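# Move the small gear from the tester to the parts tray

## Task

Lift the small gear out of the tester, set it down inside the parts tray, and open the gripper so it is no longer holding the gear.

## Robot and tools

Robot: two arms, left_arm and right_arm. They share one scene frame. Its origin sits on the table surface midway between the arms. +z is up, +x runs out across the table, and left_arm is mounted toward +y. The arm names are labels only and do not match the left or right side of any image. Each gripper's fingers extend along its own +z axis and close along its own y axis. The reported end_effector_position is the point between the finger pads, roughly 1 cm short of the fingertips. Printed hand positions can be off, more so at long reach. Arms tend to settle a centimetre or more from the commanded spot, usually below it.

Row layout, used by every moving tool: one flat list of 16 numbers covering both arms, even if only one arm moves. The order is left_arm x, y, z, qw, qx, qy, qz, opening, then the same eight for right_arm. x, y, z is an absolute target position in metres in the scene frame. qw..qz is an absolute target orientation quaternion, w first. Opening runs from -1 (closed) to +1 (fully open, 0.094 m). Opening is an absolute command, not an offset.

execute_actions(actions): takes a list of up to 15 actions. Each action is a table of up to 15 rows, and each row is applied for one 1/30 s control step. A table shorter than 15 rows repeats its final row for the remaining steps. An empty list only returns the state and images. A target that lies more than 0.6 m from a gripper's current position, along any of that gripper's axes, gets the action refused for both arms. If the first action is malformed or fails that check against the last reported state, nothing in the call runs. On every step the command is clipped to within 70 mm and 16 degrees of the measured pose, so a distant target can take several actions. After an action the arm continues only as far as its last clipped pose. To hold orientation steady, repeat your own chosen quaternion every row rather than copying the drifted one from the last result.

move(target, speed, blocking): target is one 16-number row of absolute poses. Each gripper travels in a straight line and all arms arrive together, taking 0.5 to 10 s. If more time is needed, everything stops at 10 s short of the target. speed is the top path speed in m/s, from 0.002 to 0.5, default 0.25. Rotation is capped at twice that value in rad/s. Paths do not avoid obstacles or the other arm. Real motion can lag, deviate, or overshoot speed, especially with the arm near full stretch. Opening is sent when the move begins. Faster moves and targets set deeper past a contact hit or press harder. With blocking=false the call returns after 0.5 s while motion continues. Until a result shows the move has ended, further rows and moves are refused, so use wait or stop first. The result includes a 'move:' line giving the ending (done, off_target, moving, held, fault) and the limits that acted. limits=paced means the pose was clipped. limits=held means some steps were blocked, after which the arm may jump faster than speed. If the ending names only one arm, the other arm finished. Each gripper's distance from its target is also given.

wait(seconds): 0 to 10 s. Arms keep their last command and a running move continues. stop(): brakes a running move. Braking needs room, and the fingers keep moving. zoom_image(camera, region): region is [x0, y0, x1, y1] in pixels of that camera's latest image, at most 504x504. Cameras: cam_head_left, cam_head_right, cam_high, cam_low, cam_left_wrist, cam_right_wrist, all 504x504. finished_scene(scene): ends the given scene number for good. Call it only once the gear is resting in the tray and the gripper is open.

Result lines: the state line has the form 'left_arm: … | right_arm: …' with pose and quaternion. 'Hand target' is the pose the controller is currently driving toward. grip_measured is the finger opening on the command scale, and the last Joint positions value is the opening in metres. Readings may be off by about 1 mm. 'pose unreachable' means the clearance check changed or blocked the command for the named arm. HELD in step readings marks steps where an arm was held back. Torques include a drive baseline and offsets. MOTOR HOT appears at 75 °C. At 90 °C that arm stops for 10 s. At 100 °C the arm goes limp and falls. FAULT lines report stops.

Grasping: command an opening below grip_measured to keep hold, about 0.03 below for a firm grip. Very thin parts receive less force. Something may briefly pull on a held part, so grip firmly enough. Joint limits (rad): waist -2.618 to 3.054, shoulder 0 to 3.142, elbow 0 to 3.142, wrist pitch -1.571 to 1.571, wrist yaw -1.571 to 1.571, wrist roll -2.094 to 2.094.

Avoid: dropping the gear, knocking anything off the table (this fails the task), letting the arms collide or press on each other, slamming into or shoving hard on objects, and holding loads long enough to overheat. An arm meant to stay still should be sent its exact last pose and its opening on every call. The robot keeps running on its last command while the operator is thinking.

Each tool is called after "Request:" as name(argument=value, ...), one argument or row to a line, values as JSON.

## Session

Request:
execute_actions(
  actions=[],
)

Scene clock: 0.00 s.
left_arm: end_effector_position=(+0.2231, -0.2481, +0.2169) grip_measured=+1.000 end_effector_quat_wxyz=(-0.023, +0.361, +0.719, -0.593) | right_arm: end_effector_position=(+0.2671, -0.4913, +0.1572) grip_measured=+1.000 end_effector_quat_wxyz=(+0.270, +0.170, +0.938, +0.136)
Joint positions: left_arm=[-1.105  1.976  1.537 -0.201  1.054 -0.57   0.094] | right_arm=[-1.041  1.626  1.343 -1.072 -0.579 -0.545  0.094]
Joint velocities: left_arm=[ 0.012  0.007 -0.007 -0.007  0.022  0.007  0.   ] | right_arm=[ 0.007 -0.012  0.012 -0.051 -0.051  0.007  0.   ]
Joint torques (N m, as the arm reports them, + toward a larger angle): no reading
Hand target (left_arm): +0.222, -0.248, +0.233; -0.010, +0.372, +0.706, -0.603
Hand target (right_arm): +0.271, -0.493, +0.168; +0.288, +0.160, +0.935, +0.128

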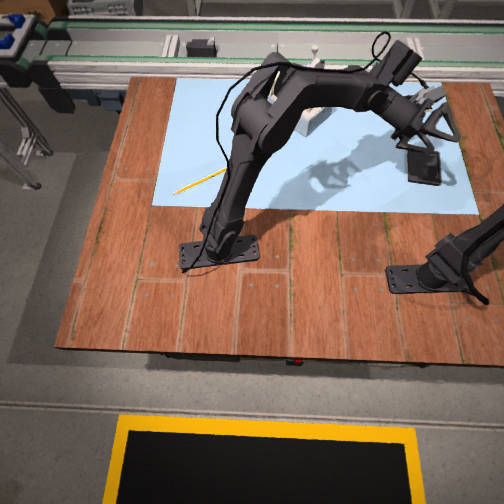

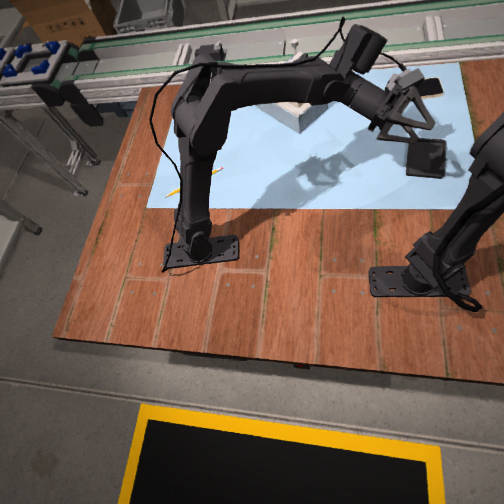

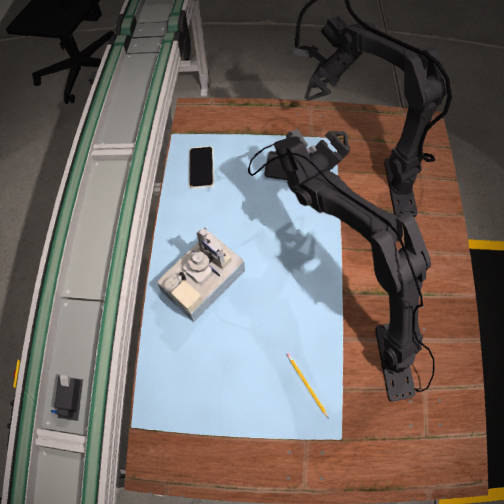

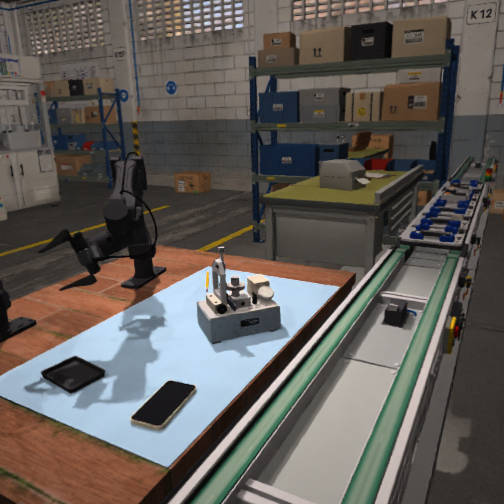

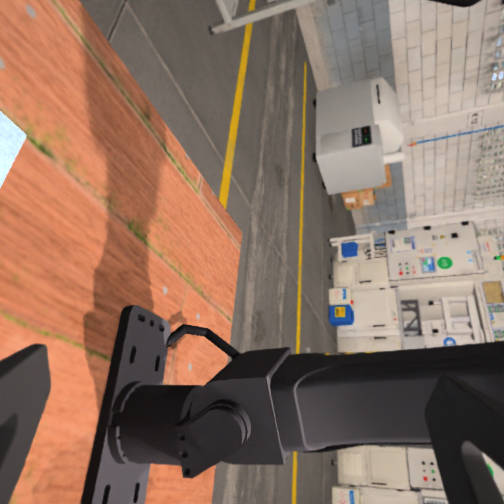

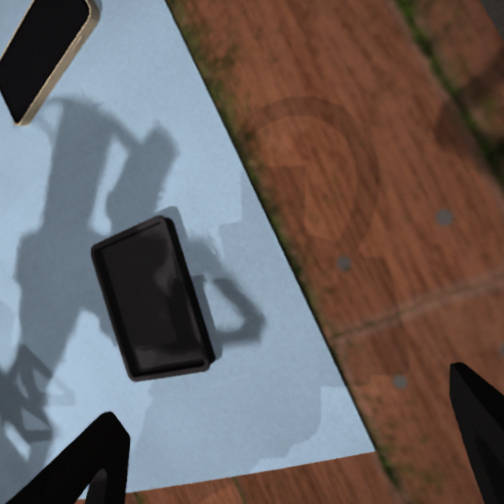

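Request:
zoom_image(
  camera="cam_high",
  region=[140, 210, 260, 330],
)

Request:
zoom_image(
  camera="cam_low",
  region=[180, 235, 300, 355],
)

Region (140, 210, 260, 330) of cam_high's 504x504 image, scaled by 4.200, with more detail than that image has.

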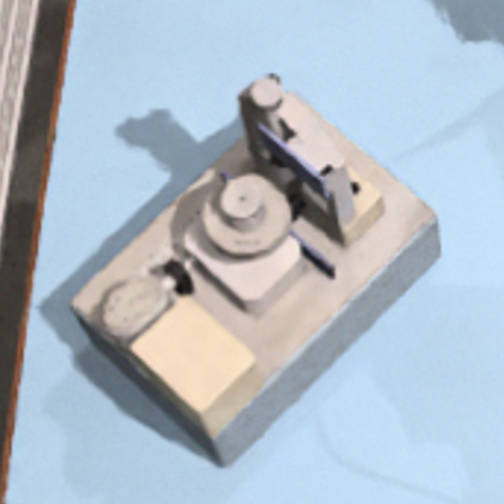

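Region (180, 235, 300, 355) of cam_low's 504x504 image, scaled by 4.200, with more detail than that image has.

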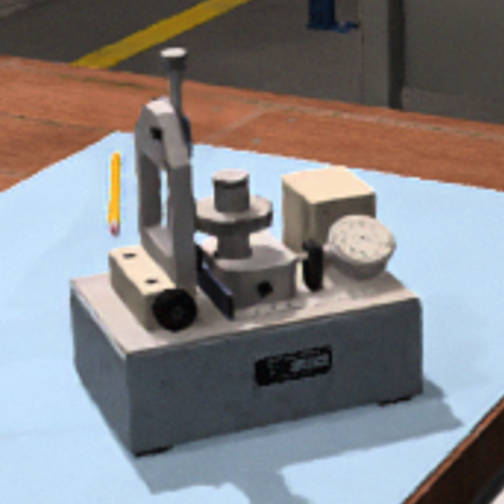

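Request:
move(
  target=[0.33,0.15,0.30,0.383,0,0.924,0,1,0.2671,-0.4913,0.1572,0.270,0.170,0.938,0.136,1],
)

Scene clock: 9.83 s.
left_arm: end_effector_position=(+0.3311, +0.1430, +0.2835) grip_measured=+1.000 end_effector_quat_wxyz=(+0.357, +0.011, +0.934, +0.002) | right_arm: end_effector_position=(+0.2661, -0.4922, +0.1563) grip_measured=+1.000 end_effector_quat_wxyz=(+0.267, +0.170, +0.939, +0.133)
Joint positions: left_arm=[-0.73   1.187  1.393 -1.127 -0.357 -0.412  0.094] | right_arm=[-1.041  1.626  1.343 -1.072 -0.571 -0.545  0.094]
Joint velocities: left_arm=[-0.002 -0.017  0.017  0.037 -0.066 -0.037  0.   ] | right_arm=[-0.007  0.002 -0.017 -0.037  0.051  0.066  0.   ]
Joint torques (N m, as the arm reports them, + toward a larger angle): left_arm=[ 0.92 -4.46  7.51  1.64 -0.3   0.03] | right_arm=[ 0.01 -8.41  5.55  0.69 -0.38 -0.03]
Hand target (left_arm): +0.332, +0.150, +0.299; +0.379, +0.003, +0.926, +0.002
Hand target (right_arm): +0.267, -0.491, +0.157; +0.270, +0.170, +0.938, +0.136
Off the commanded pose (left_arm): 0.018 m, 3 deg.
Off the commanded pose (right_arm): 0.002 m, 1 deg.
move: off_target (left_arm)
camera_calibration (this result's frames):
cam_left_wrist: T_world_to_cam=[[0.0667932, -0.990653, 0.11893, 0.0852104], [-0.965431, -0.0942673, -0.243016, 0.439549], [0.251956, -0.0985872, -0.962704, 0.292647], [0, 0, 0, 1]] pos_world=[0.344928, 0.1547, 0.378416]
cam_right_wrist: T_world_to_cam=[[-0.408649, -0.778391, -0.476564, -0.193321], [-0.907478, 0.402257, 0.121131, 0.465855], [0.097414, 0.481972, -0.870755, 0.455151], [0, 0, 0, 1]] pos_world=[0.299415, -0.557242, 0.247765]

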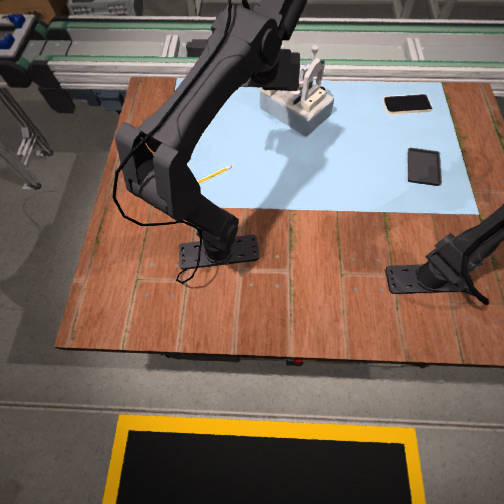

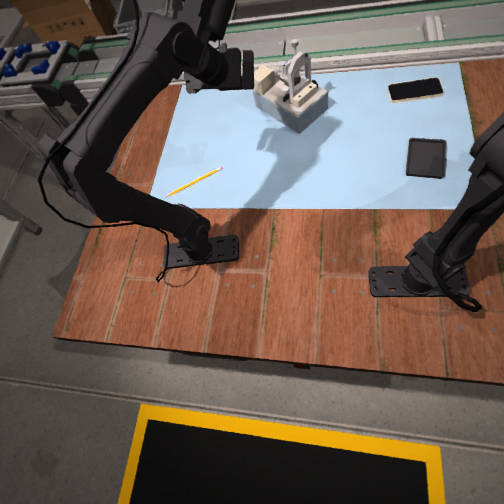

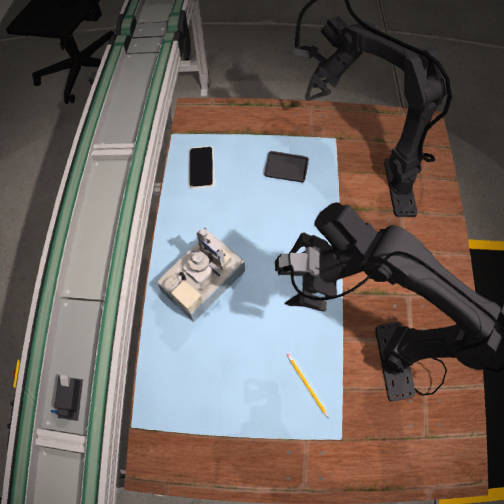

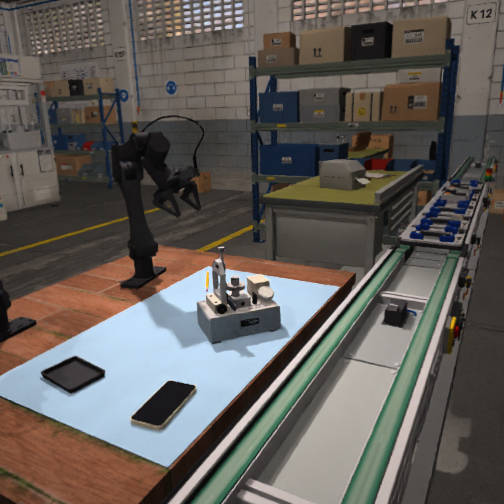

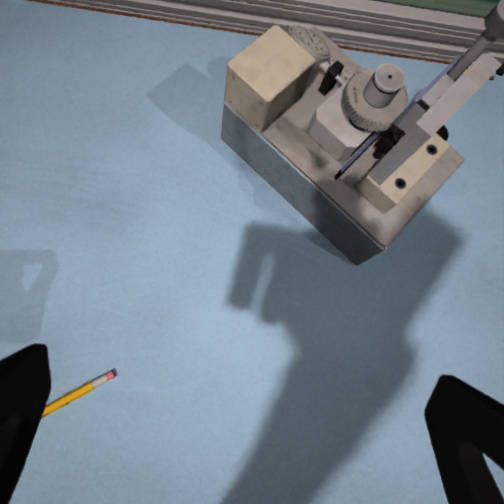

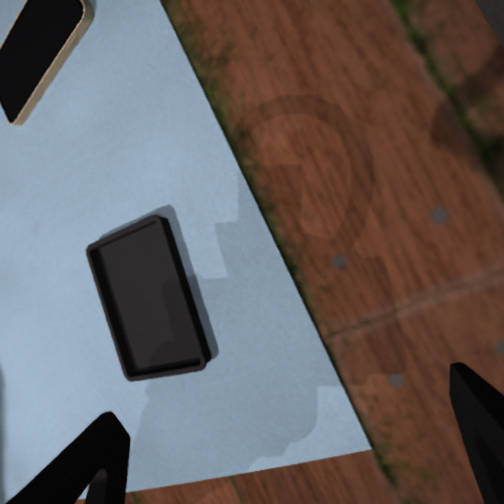

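Request:
zoom_image(
  camera="cam_left_wrist",
  region=[284, 0, 504, 220],
)

Request:
zoom_image(
  camera="cam_head_right",
  region=[240, 30, 350, 140],
)

Region (284, 0, 504, 220) of cam_left_wrist's 504x504 image, scaled by 2.291, with more detail than that image has.

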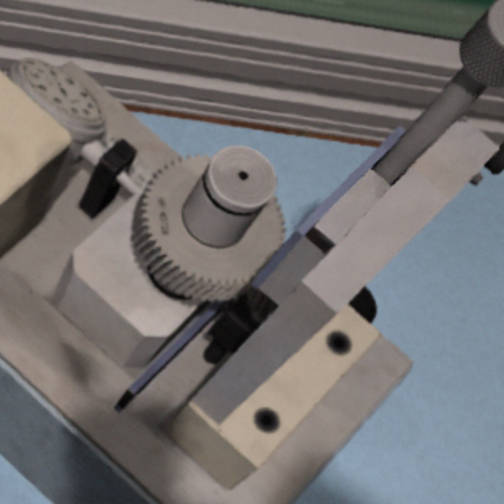

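Region (240, 30, 350, 140) of cam_head_right's 504x504 image, scaled by 4.582, with more detail than that image has.

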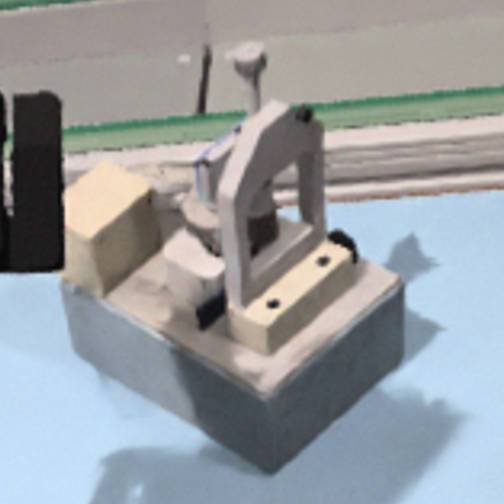

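Request:
move(
  target=[0.33,0.20,0.32,0.383,0,0.924,0,1,0.38,-0.11,0.18,0.653,-0.271,0.653,0.271,1],
)

Scene clock: 28.10 s.
left_arm: end_effector_position=(+0.3324, +0.1952, +0.3027) grip_measured=+1.000 end_effector_quat_wxyz=(+0.360, +0.003, +0.933, +0.003) | right_arm: end_effector_position=(+0.3777, -0.1188, +0.1590) grip_measured=+1.000 end_effector_quat_wxyz=(+0.633, -0.265, +0.678, +0.265)
Joint positions: left_arm=[-0.471  1.134  1.436 -1.16  -0.202 -0.217  0.094] | right_arm=[ 0.042  1.649  0.447  1.127 -0.652 -0.022  0.094]
Joint velocities: left_arm=[-0.002 -0.007  0.002  0.051 -0.081  0.022  0.   ] | right_arm=[-0.007  0.012  0.002  0.066  0.081 -0.051  0.   ]
Joint torques (N m, as the arm reports them, + toward a larger angle): left_arm=[ 1.25 -4.02  7.85  1.71 -0.06  0.03] | right_arm=[ 0.59 -7.1   7.    1.84  0.01 -0.04]
Hand target (left_arm): +0.330, +0.199, +0.319; +0.382, -0.001, +0.924, -0.001
Hand target (right_arm): +0.385, -0.116, +0.178; +0.656, -0.270, +0.655, +0.260
Off the commanded pose (left_arm): 0.018 m, 3 deg.
Off the commanded pose (right_arm): 0.023 m, 4 deg.
move: off_target (left_arm, right_arm)
camera_calibration (this result's frames):
cam_left_wrist: T_world_to_cam=[[0.081181, -0.988873, 0.124662, 0.127703], [-0.962207, -0.110375, -0.248948, 0.454273], [0.259937, -0.0997407, -0.960461, 0.312826], [0, 0, 0, 1]] pos_world=[0.345423, 0.207624, 0.397628]
cam_right_wrist: T_world_to_cam=[[0.691164, -0.672525, -0.264578, -0.29226], [-0.555528, -0.260239, -0.789724, 0.349817], [0.462256, 0.69281, -0.553475, 0.103394], [0, 0, 0, 1]] pos_world=[0.348538, -0.177149, 0.256159]

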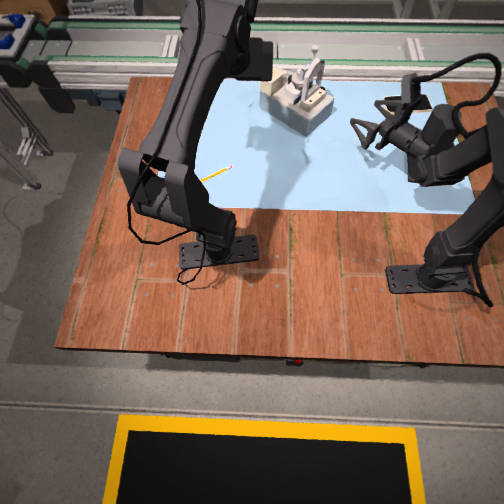

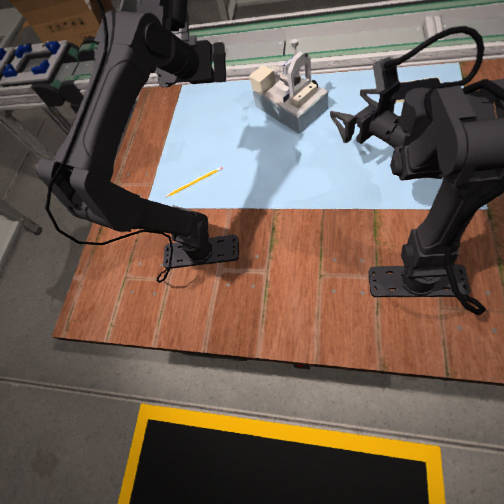

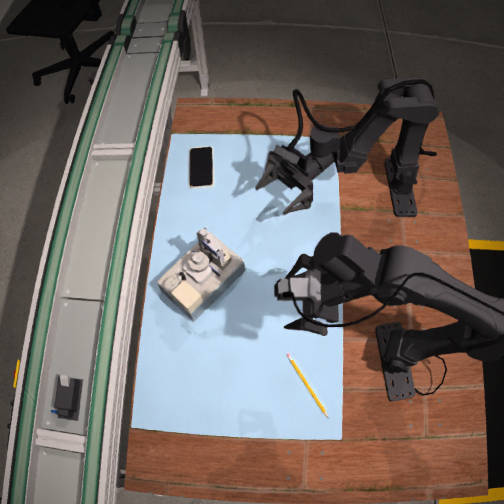

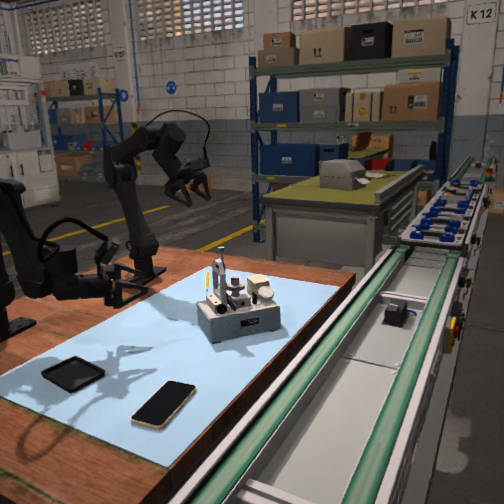

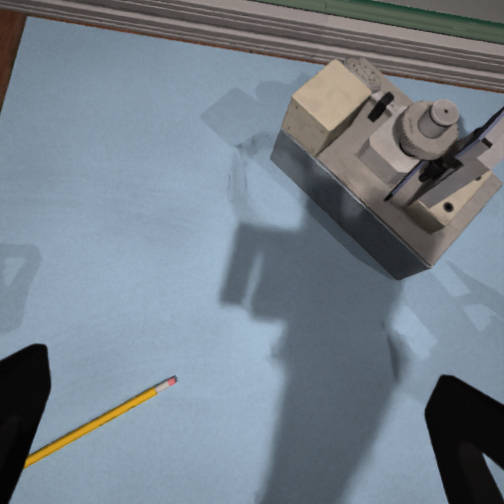

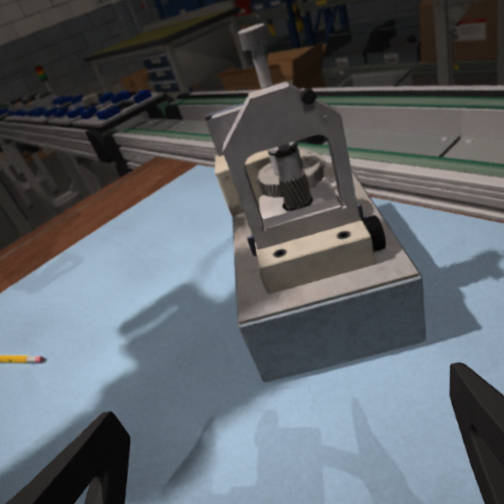

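Request:
zoom_image(
  camera="cam_right_wrist",
  region=[190, 10, 430, 300],
)

Region (190, 10, 430, 300) of cam_right_wrist's 504x504 image, scaled by 1.738, with more detail than that image has; it fills the left 417 columns of this view, and the rest is white.

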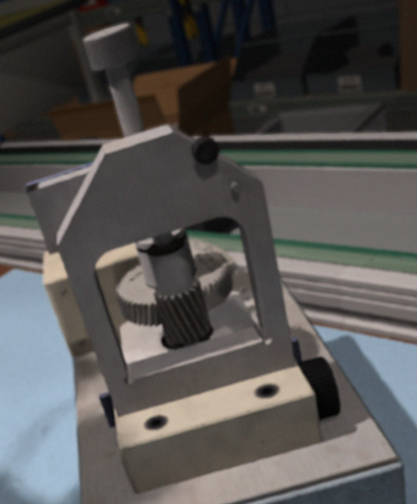

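Request:
move(
  target=[0.527,0.018,0.31,0,-0.383,0.924,0,0.2,0.38,-0.11,0.18,0.653,-0.271,0.653,0.271,1],
  speed=0.2,
)

Scene clock: 40.93 s.
left_arm: end_effector_position=(+0.5208, +0.0135, +0.2953) grip_measured=+0.203 end_effector_quat_wxyz=(+0.219, -0.344, +0.883, -0.231) | right_arm: end_effector_position=(+0.3760, -0.1143, +0.1608) grip_measured=+1.000 end_effector_quat_wxyz=(+0.632, -0.263, +0.676, +0.273)
Joint positions: left_arm=[-0.633  2.295  2.833 -1.461 -0.012 -1.2    0.056] | right_arm=[ 0.054  1.649  0.447  1.136 -0.652 -0.003  0.094]
Joint velocities: left_arm=[ 0.002 -0.002 -0.002 -0.022 -0.037 -0.081 -0.   ] | right_arm=[-0.012 -0.007 -0.012  0.095 -0.066 -0.095  0.   ]
Joint torques (N m, as the arm reports them, + toward a larger angle): left_arm=[  0.89 -10.73   6.8    1.82   0.13  -0.09] | right_arm=[ 0.73 -7.93  6.2   1.87  0.01 -0.01]
Hand target (left_arm): +0.525, +0.017, +0.311; +0.235, -0.348, +0.872, -0.250
Hand target (right_arm): +0.380, -0.110, +0.180; +0.653, -0.271, +0.653, +0.271
Off the commanded pose (left_arm): 0.017 m, 37 deg; orientation clipped at the last step of the last action.
Off the commanded pose (right_arm): 0.020 m, 4 deg.
elbow stopped short (left arm): the move would have taken joint 3 (elbow) straighter than the controller allows; a more bent joint 3 avoids this.
move: off_target (left_arm, right_arm); limits=paced
camera_calibration (this result's frames):
cam_left_wrist: T_world_to_cam=[[0.579337, -0.530276, 0.619012, -0.477933], [-0.780158, -0.58069, 0.232707, 0.383015], [0.236055, -0.617743, -0.750114, 0.195863], [0, 0, 0, 1]] pos_world=[0.529462, 0.0899694, 0.353636]
cam_right_wrist: T_world_to_cam=[[0.696733, -0.661366, -0.277775, -0.286329], [-0.556794, -0.254468, -0.790713, 0.352742], [0.452265, 0.705579, -0.545541, 0.105997], [0, 0, 0, 1]] pos_world=[0.347961, -0.174396, 0.257209]

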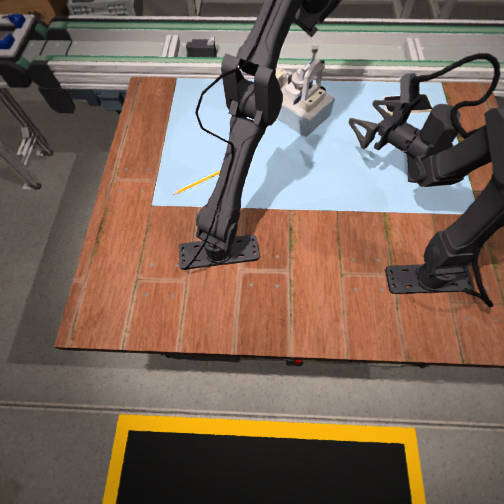

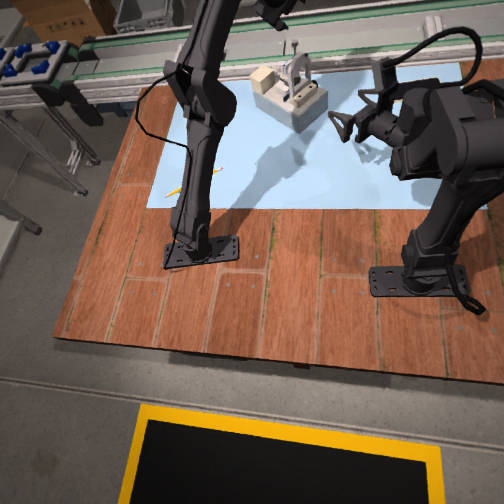

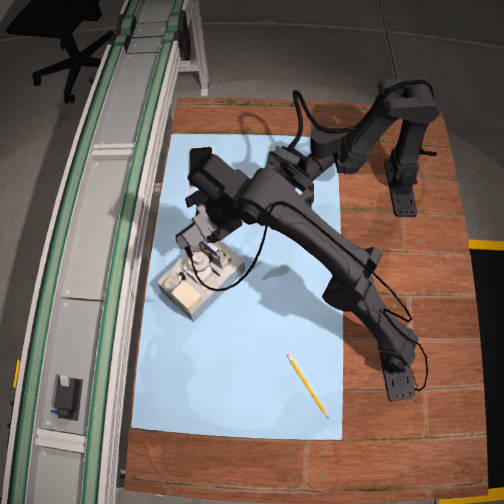

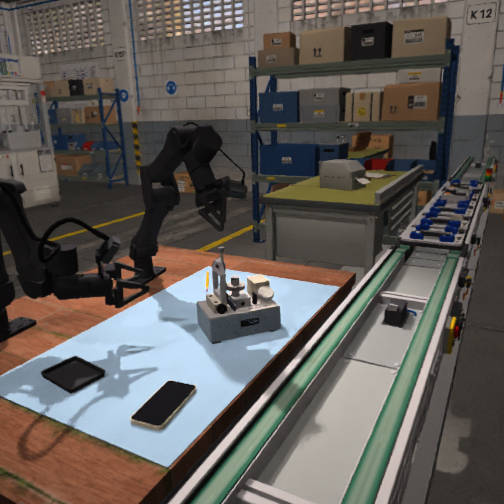

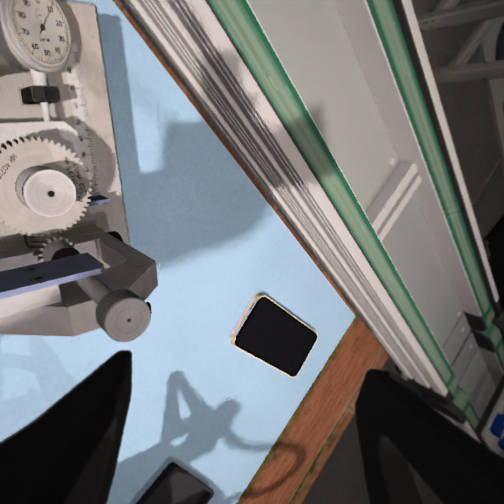

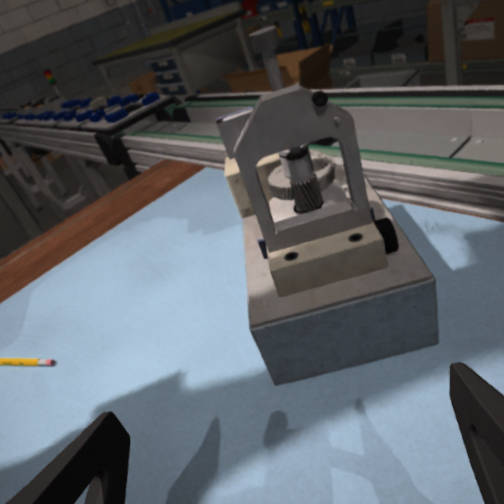

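Request:
move(
  target=[0.485,0.04,0.285,0.403,0.273,0.864,-0.127,0.2,0.38,-0.11,0.18,0.653,-0.271,0.653,0.271,1],
  speed=0.2,
)

Scene clock: 47.50 s.
left_arm: end_effector_position=(+0.4847, +0.0359, +0.2669) grip_measured=+0.203 end_effector_quat_wxyz=(+0.380, +0.271, +0.875, -0.125) | right_arm: end_effector_position=(+0.3760, -0.1143, +0.1609) grip_measured=+1.000 end_effector_quat_wxyz=(+0.632, -0.263, +0.676, +0.274)
Joint positions: left_arm=[-0.558  1.713  1.7   -0.748  0.17   0.143  0.056] | right_arm=[ 0.054  1.649  0.447  1.136 -0.652 -0.003  0.094]
Joint velocities: left_arm=[-0.012  0.032  0.012 -0.051  0.022 -0.022  0.   ] | right_arm=[-0.007 -0.017 -0.007  0.037  0.022 -0.022  0.   ]
Joint torques (N m, as the arm reports them, + toward a larger angle): left_arm=[ 0.98 -9.58  5.66  2.11  0.13  0.05] | right_arm=[ 0.73 -7.95  6.19  1.87  0.01 -0.01]
Hand target (left_arm): +0.485, +0.040, +0.284; +0.403, +0.272, +0.865, -0.127
Hand target (right_arm): +0.380, -0.110, +0.180; +0.653, -0.271, +0.653, +0.271
Off the commanded pose (left_arm): 0.019 m, 3 deg.
Off the commanded pose (right_arm): 0.020 m, 4 deg.
move: off_target (left_arm, right_arm)
camera_calibration (this result's frames):
cam_left_wrist: T_world_to_cam=[[-0.502029, -0.851544, 0.151125, 0.233014], [-0.837881, 0.435593, -0.32896, 0.515821], [0.214295, -0.291772, -0.932173, 0.244405], [0, 0, 0, 1]] pos_world=[0.496802, 0.0450441, 0.362298]
cam_right_wrist: T_world_to_cam=[[0.69675, -0.661291, -0.277909, -0.286287], [-0.556712, -0.254204, -0.790855, 0.352832], [0.45234, 0.705744, -0.545265, 0.105985], [0, 0, 0, 1]] pos_world=[0.347954, -0.174426, 0.257267]

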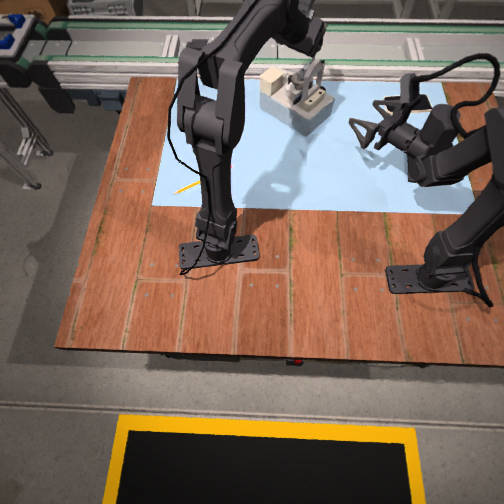

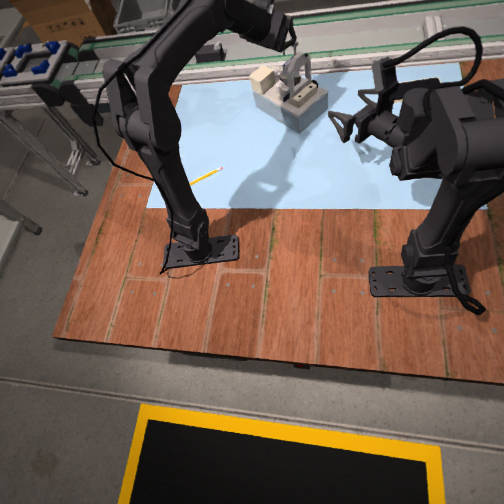

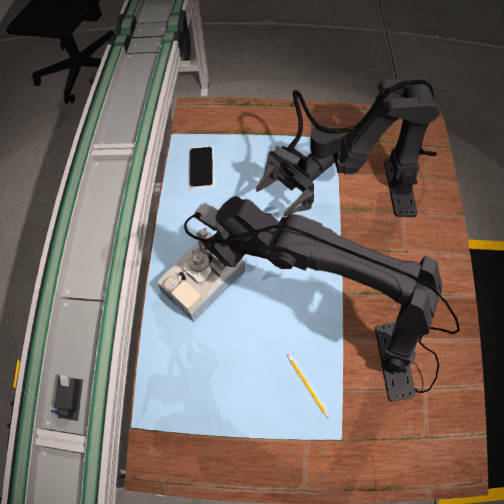

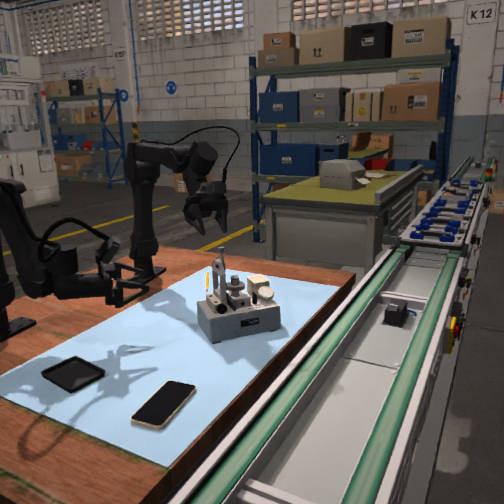

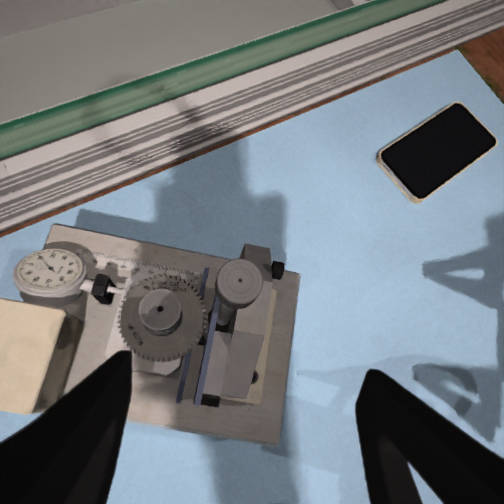

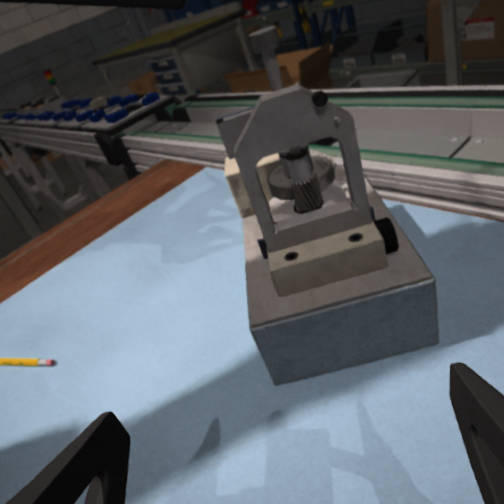

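Request:
move(
  target=[0.519,0.016,0.241,0.403,0.273,0.864,-0.127,0.2,0.38,-0.11,0.18,0.653,-0.271,0.653,0.271,1],
  speed=0.06,
)

Scene clock: 50.80 s.
left_arm: end_effector_position=(+0.5191, +0.0228, +0.2337) grip_measured=+0.203 end_effector_quat_wxyz=(+0.391, +0.271, +0.871, -0.123) | right_arm: end_effector_position=(+0.3760, -0.1143, +0.1609) grip_measured=+1.000 end_effector_quat_wxyz=(+0.632, -0.263, +0.676, +0.274)
Joint positions: left_arm=[-0.558  1.821  1.68  -0.599  0.166  0.145  0.056] | right_arm=[ 0.054  1.649  0.447  1.136 -0.652 -0.003  0.094]
Joint velocities: left_arm=[-0.002  0.007 -0.007 -0.022  0.022  0.022  0.   ] | right_arm=[ 0.002  0.002 -0.002  0.007 -0.037  0.037  0.   ]
Joint torques (N m, as the arm reports them, + toward a larger angle): left_arm=[-1.35 -8.96  6.02  2.07  0.06 -0.11] | right_arm=[ 0.73 -7.95  6.18  1.86  0.01 -0.01]
Hand target (left_arm): +0.519, +0.016, +0.241; +0.403, +0.273, +0.864, -0.127
Hand target (right_arm): +0.380, -0.110, +0.180; +0.653, -0.271, +0.653, +0.271
Off the commanded pose (left_arm): 0.010 m, 2 deg.
Off the commanded pose (right_arm): 0.020 m, 4 deg.
move: off_target (right_arm)
camera_calibration (this result's frames):
cam_left_wrist: T_world_to_cam=[[-0.503873, -0.85184, 0.143109, 0.247003], [-0.830856, 0.432666, -0.349969, 0.540795], [0.236199, -0.295243, -0.925765, 0.189514], [0, 0, 0, 1]] pos_world=[0.529018, 0.0323764, 0.329359]
cam_right_wrist: T_world_to_cam=[[0.69675, -0.661291, -0.277909, -0.286287], [-0.556712, -0.254204, -0.790855, 0.352832], [0.45234, 0.705744, -0.545265, 0.105985], [0, 0, 0, 1]] pos_world=[0.347954, -0.174426, 0.257267]

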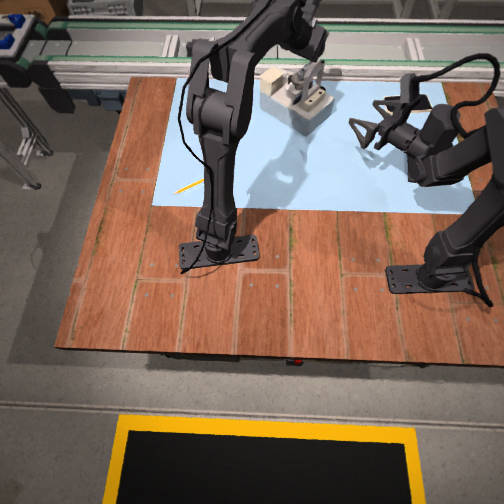

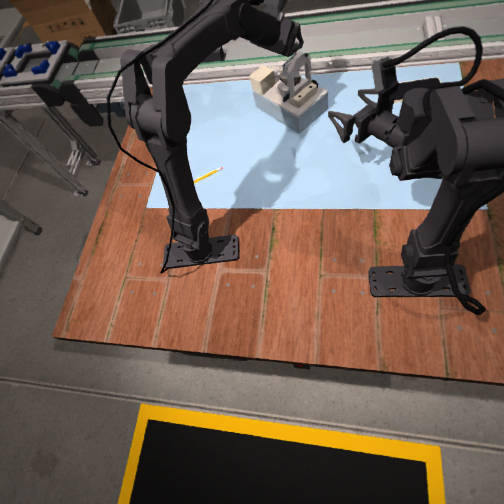

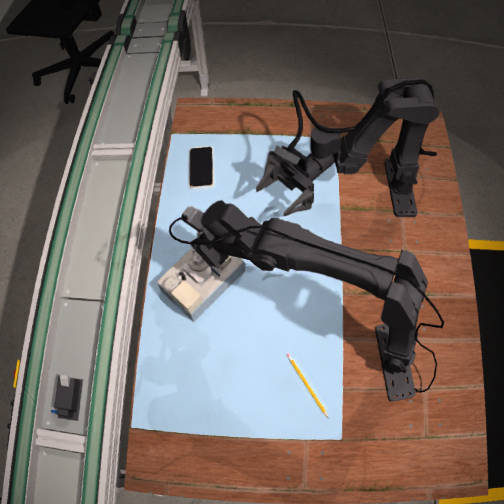

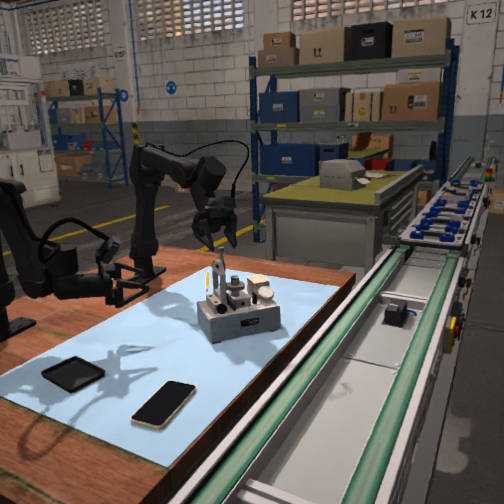

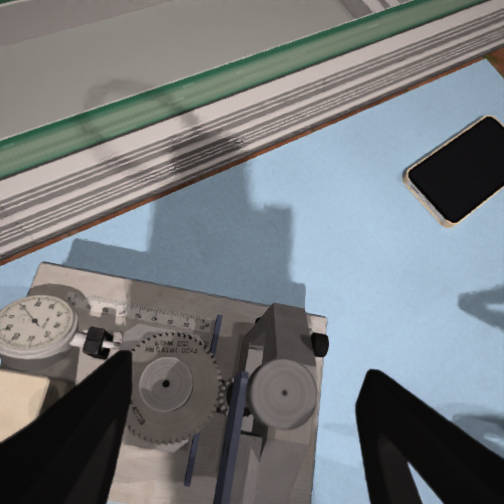

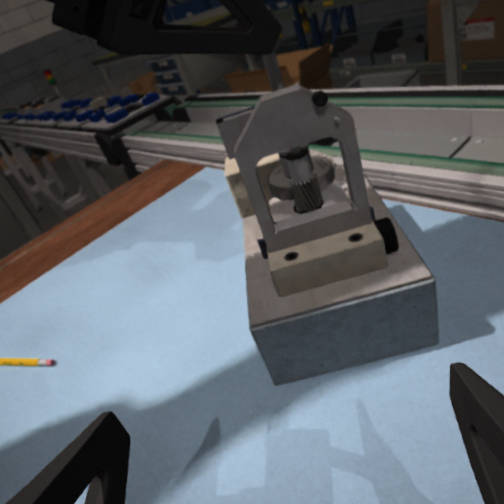

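Request:
move(
  target=[0.519,0.005,0.229,0.403,0.273,0.864,-0.127,0.0,0.38,-0.11,0.18,0.653,-0.271,0.653,0.271,1],
  speed=0.04,
)

Scene clock: 54.13 s.
left_arm: end_effector_position=(+0.5181, +0.0105, +0.2240) grip_measured=+0.003 end_effector_quat_wxyz=(+0.392, +0.274, +0.869, -0.124) | right_arm: end_effector_position=(+0.3760, -0.1143, +0.1609) grip_measured=+1.000 end_effector_quat_wxyz=(+0.632, -0.263, +0.676, +0.274)
Joint positions: left_arm=[-0.586  1.83   1.649 -0.552  0.148  0.13   0.047] | right_arm=[ 0.054  1.649  0.447  1.136 -0.652 -0.003  0.094]
Joint velocities: left_arm=[ 0.002  0.002  0.017 -0.081 -0.007 -0.051 -0.001] | right_arm=[-0.002  0.007 -0.017 -0.066  0.037  0.007  0.   ]
Joint torques (N m, as the arm reports them, + toward a larger angle): left_arm=[-0.78 -8.82  5.97  2.05 -0.02 -0.13] | right_arm=[ 0.74 -7.95  6.19  1.87  0.01 -0.01]
Hand target (left_arm): +0.519, +0.005, +0.229; +0.403, +0.273, +0.864, -0.127
Hand target (right_arm): +0.380, -0.110, +0.180; +0.653, -0.271, +0.653, +0.271
Off the commanded pose (left_arm): 0.008 m, 1 deg.
Off the commanded pose (right_arm): 0.020 m, 4 deg.
move: off_target (right_arm)
camera_calibration (this result's frames):
cam_left_wrist: T_world_to_cam=[[-0.508934, -0.849069, 0.14166, 0.240328], [-0.827023, 0.436643, -0.354084, 0.540784], [0.238787, -0.297361, -0.924423, 0.175455], [0, 0, 0, 1]] pos_world=[0.527655, 0.0200991, 0.319633]
cam_right_wrist: T_world_to_cam=[[0.69675, -0.661291, -0.277909, -0.286287], [-0.556712, -0.254204, -0.790855, 0.352832], [0.45234, 0.705744, -0.545265, 0.105985], [0, 0, 0, 1]] pos_world=[0.347954, -0.174426, 0.257267]

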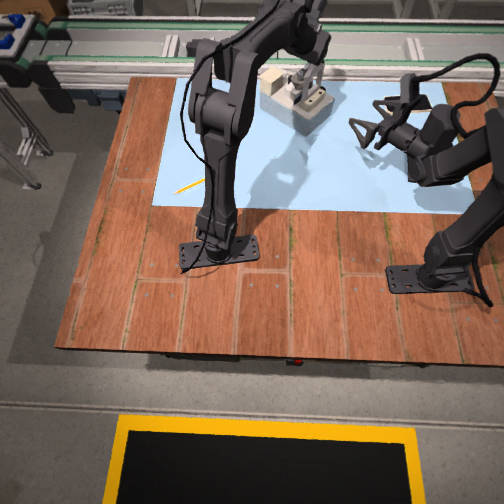

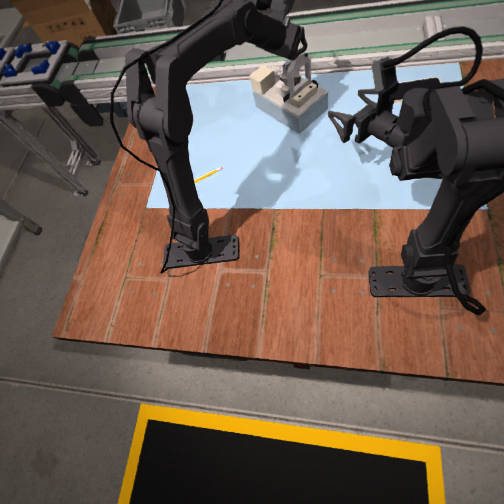

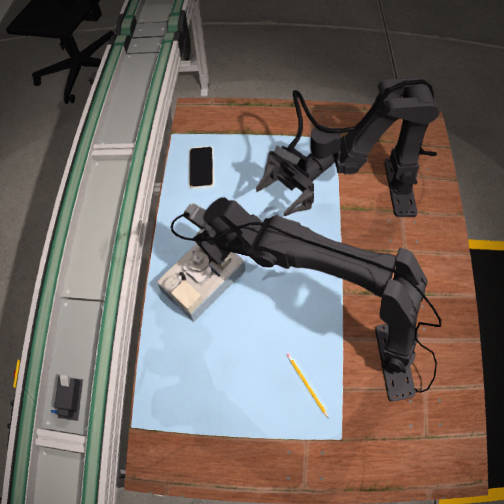

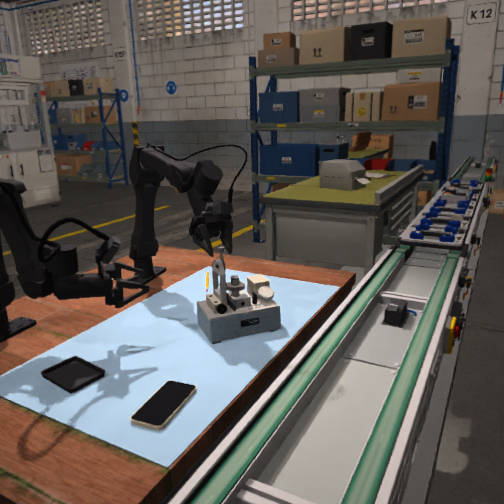

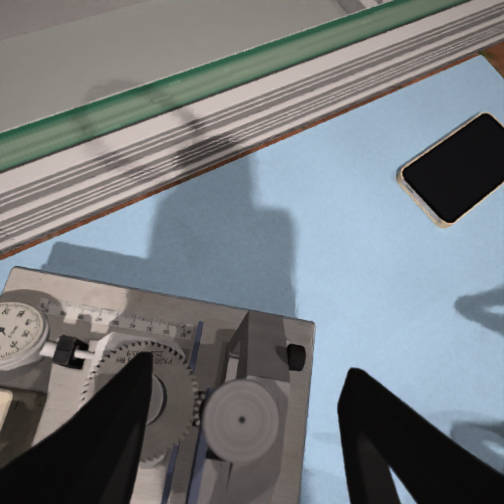

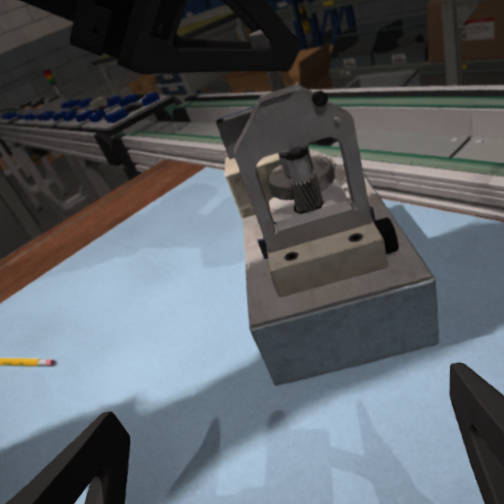

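Request:
move(
  target=[0.519,0.005,0.229,0.403,0.273,0.864,-0.127,-0.72,0.46,-0.045,0.15,0.653,-0.271,0.653,0.271,-0.3],
  speed=0.1,
)

Scene clock: 58.70 s.
left_arm: end_effector_position=(+0.5202, +0.0126, +0.2242) grip_measured=-0.701 end_effector_quat_wxyz=(+0.395, +0.270, +0.870, -0.120) | right_arm: end_effector_position=(+0.4542, -0.0508, +0.1312) grip_measured=-0.298 end_effector_quat_wxyz=(+0.630, -0.269, +0.675, +0.273)
Joint positions: left_arm=[-0.584  1.83   1.649 -0.547  0.138  0.129  0.014] | right_arm=[ 0.205  2.025  0.8    1.161 -0.508 -0.001  0.033]
Joint velocities: left_arm=[ 0.002  0.002 -0.007 -0.081  0.022  0.051 -0.   ] | right_arm=[-0.002 -0.007 -0.002 -0.037 -0.007 -0.007 -0.001]
Joint torques (N m, as the arm reports them, + toward a larger angle): left_arm=[-1.17 -9.06  5.81  2.05  0.07 -0.07] | right_arm=[  0.66 -11.1    6.45   1.88   0.08  -0.04]
Hand target (left_arm): +0.519, +0.005, +0.229; +0.403, +0.273, +0.864, -0.127
Hand target (right_arm): +0.460, -0.046, +0.150; +0.653, -0.271, +0.653, +0.270
Off the commanded pose (left_arm): 0.009 m, 1 deg.
Off the commanded pose (right_arm): 0.020 m, 4 deg.
move: off_target (right_arm)
camera_calibration (this result's frames):
cam_left_wrist: T_world_to_cam=[[-0.501108, -0.854697, 0.135589, 0.240483], [-0.829489, 0.429732, -0.35676, 0.543582], [0.246655, -0.291245, -0.924304, 0.171606], [0, 0, 0, 1]] pos_world=[0.529076, 0.0219246, 0.319938]
cam_right_wrist: T_world_to_cam=[[0.703008, -0.657603, -0.270811, -0.310588], [-0.552182, -0.264736, -0.790576, 0.386429], [0.448191, 0.705318, -0.549228, 0.0120132], [0, 0, 0, 1]] pos_world=[0.426341, -0.110415, 0.227989]

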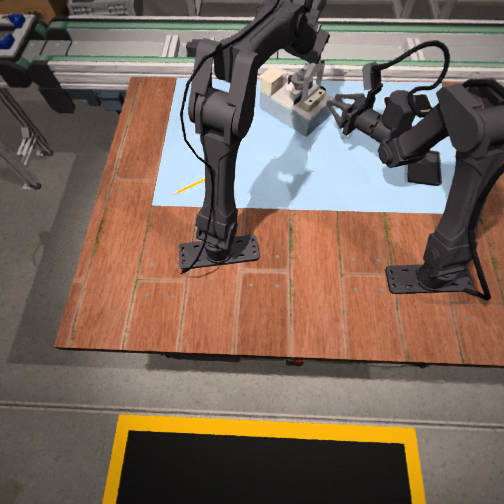

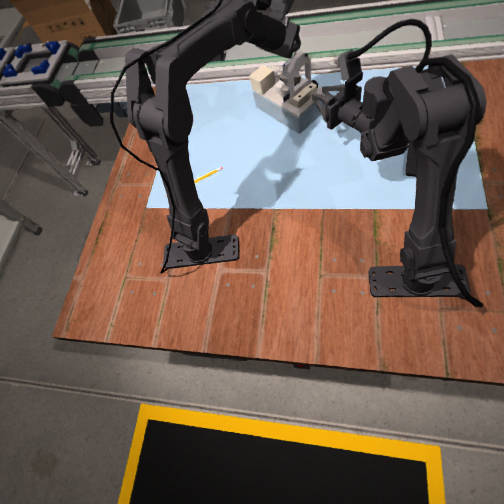

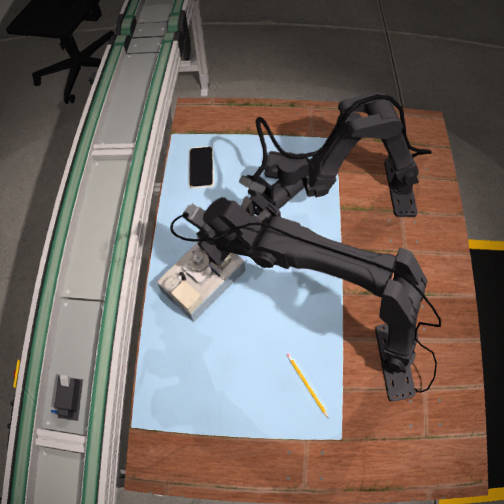

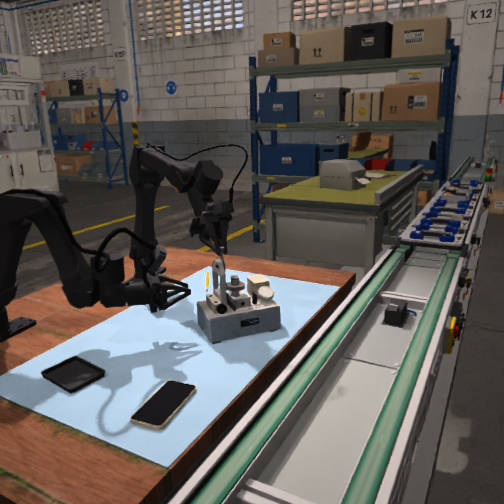

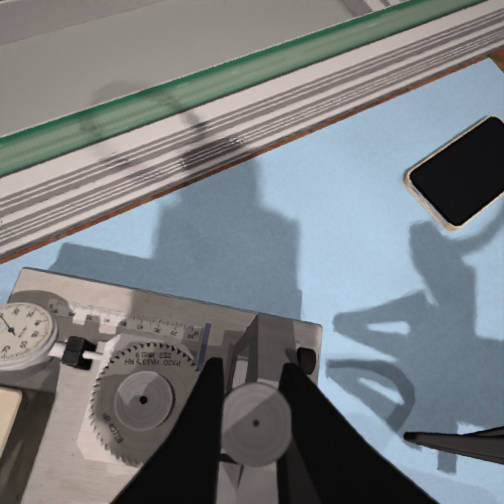

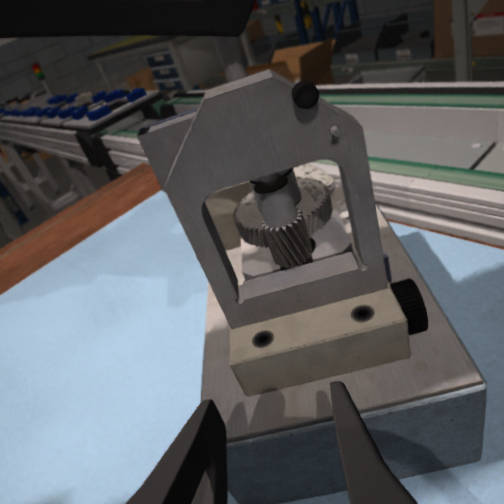

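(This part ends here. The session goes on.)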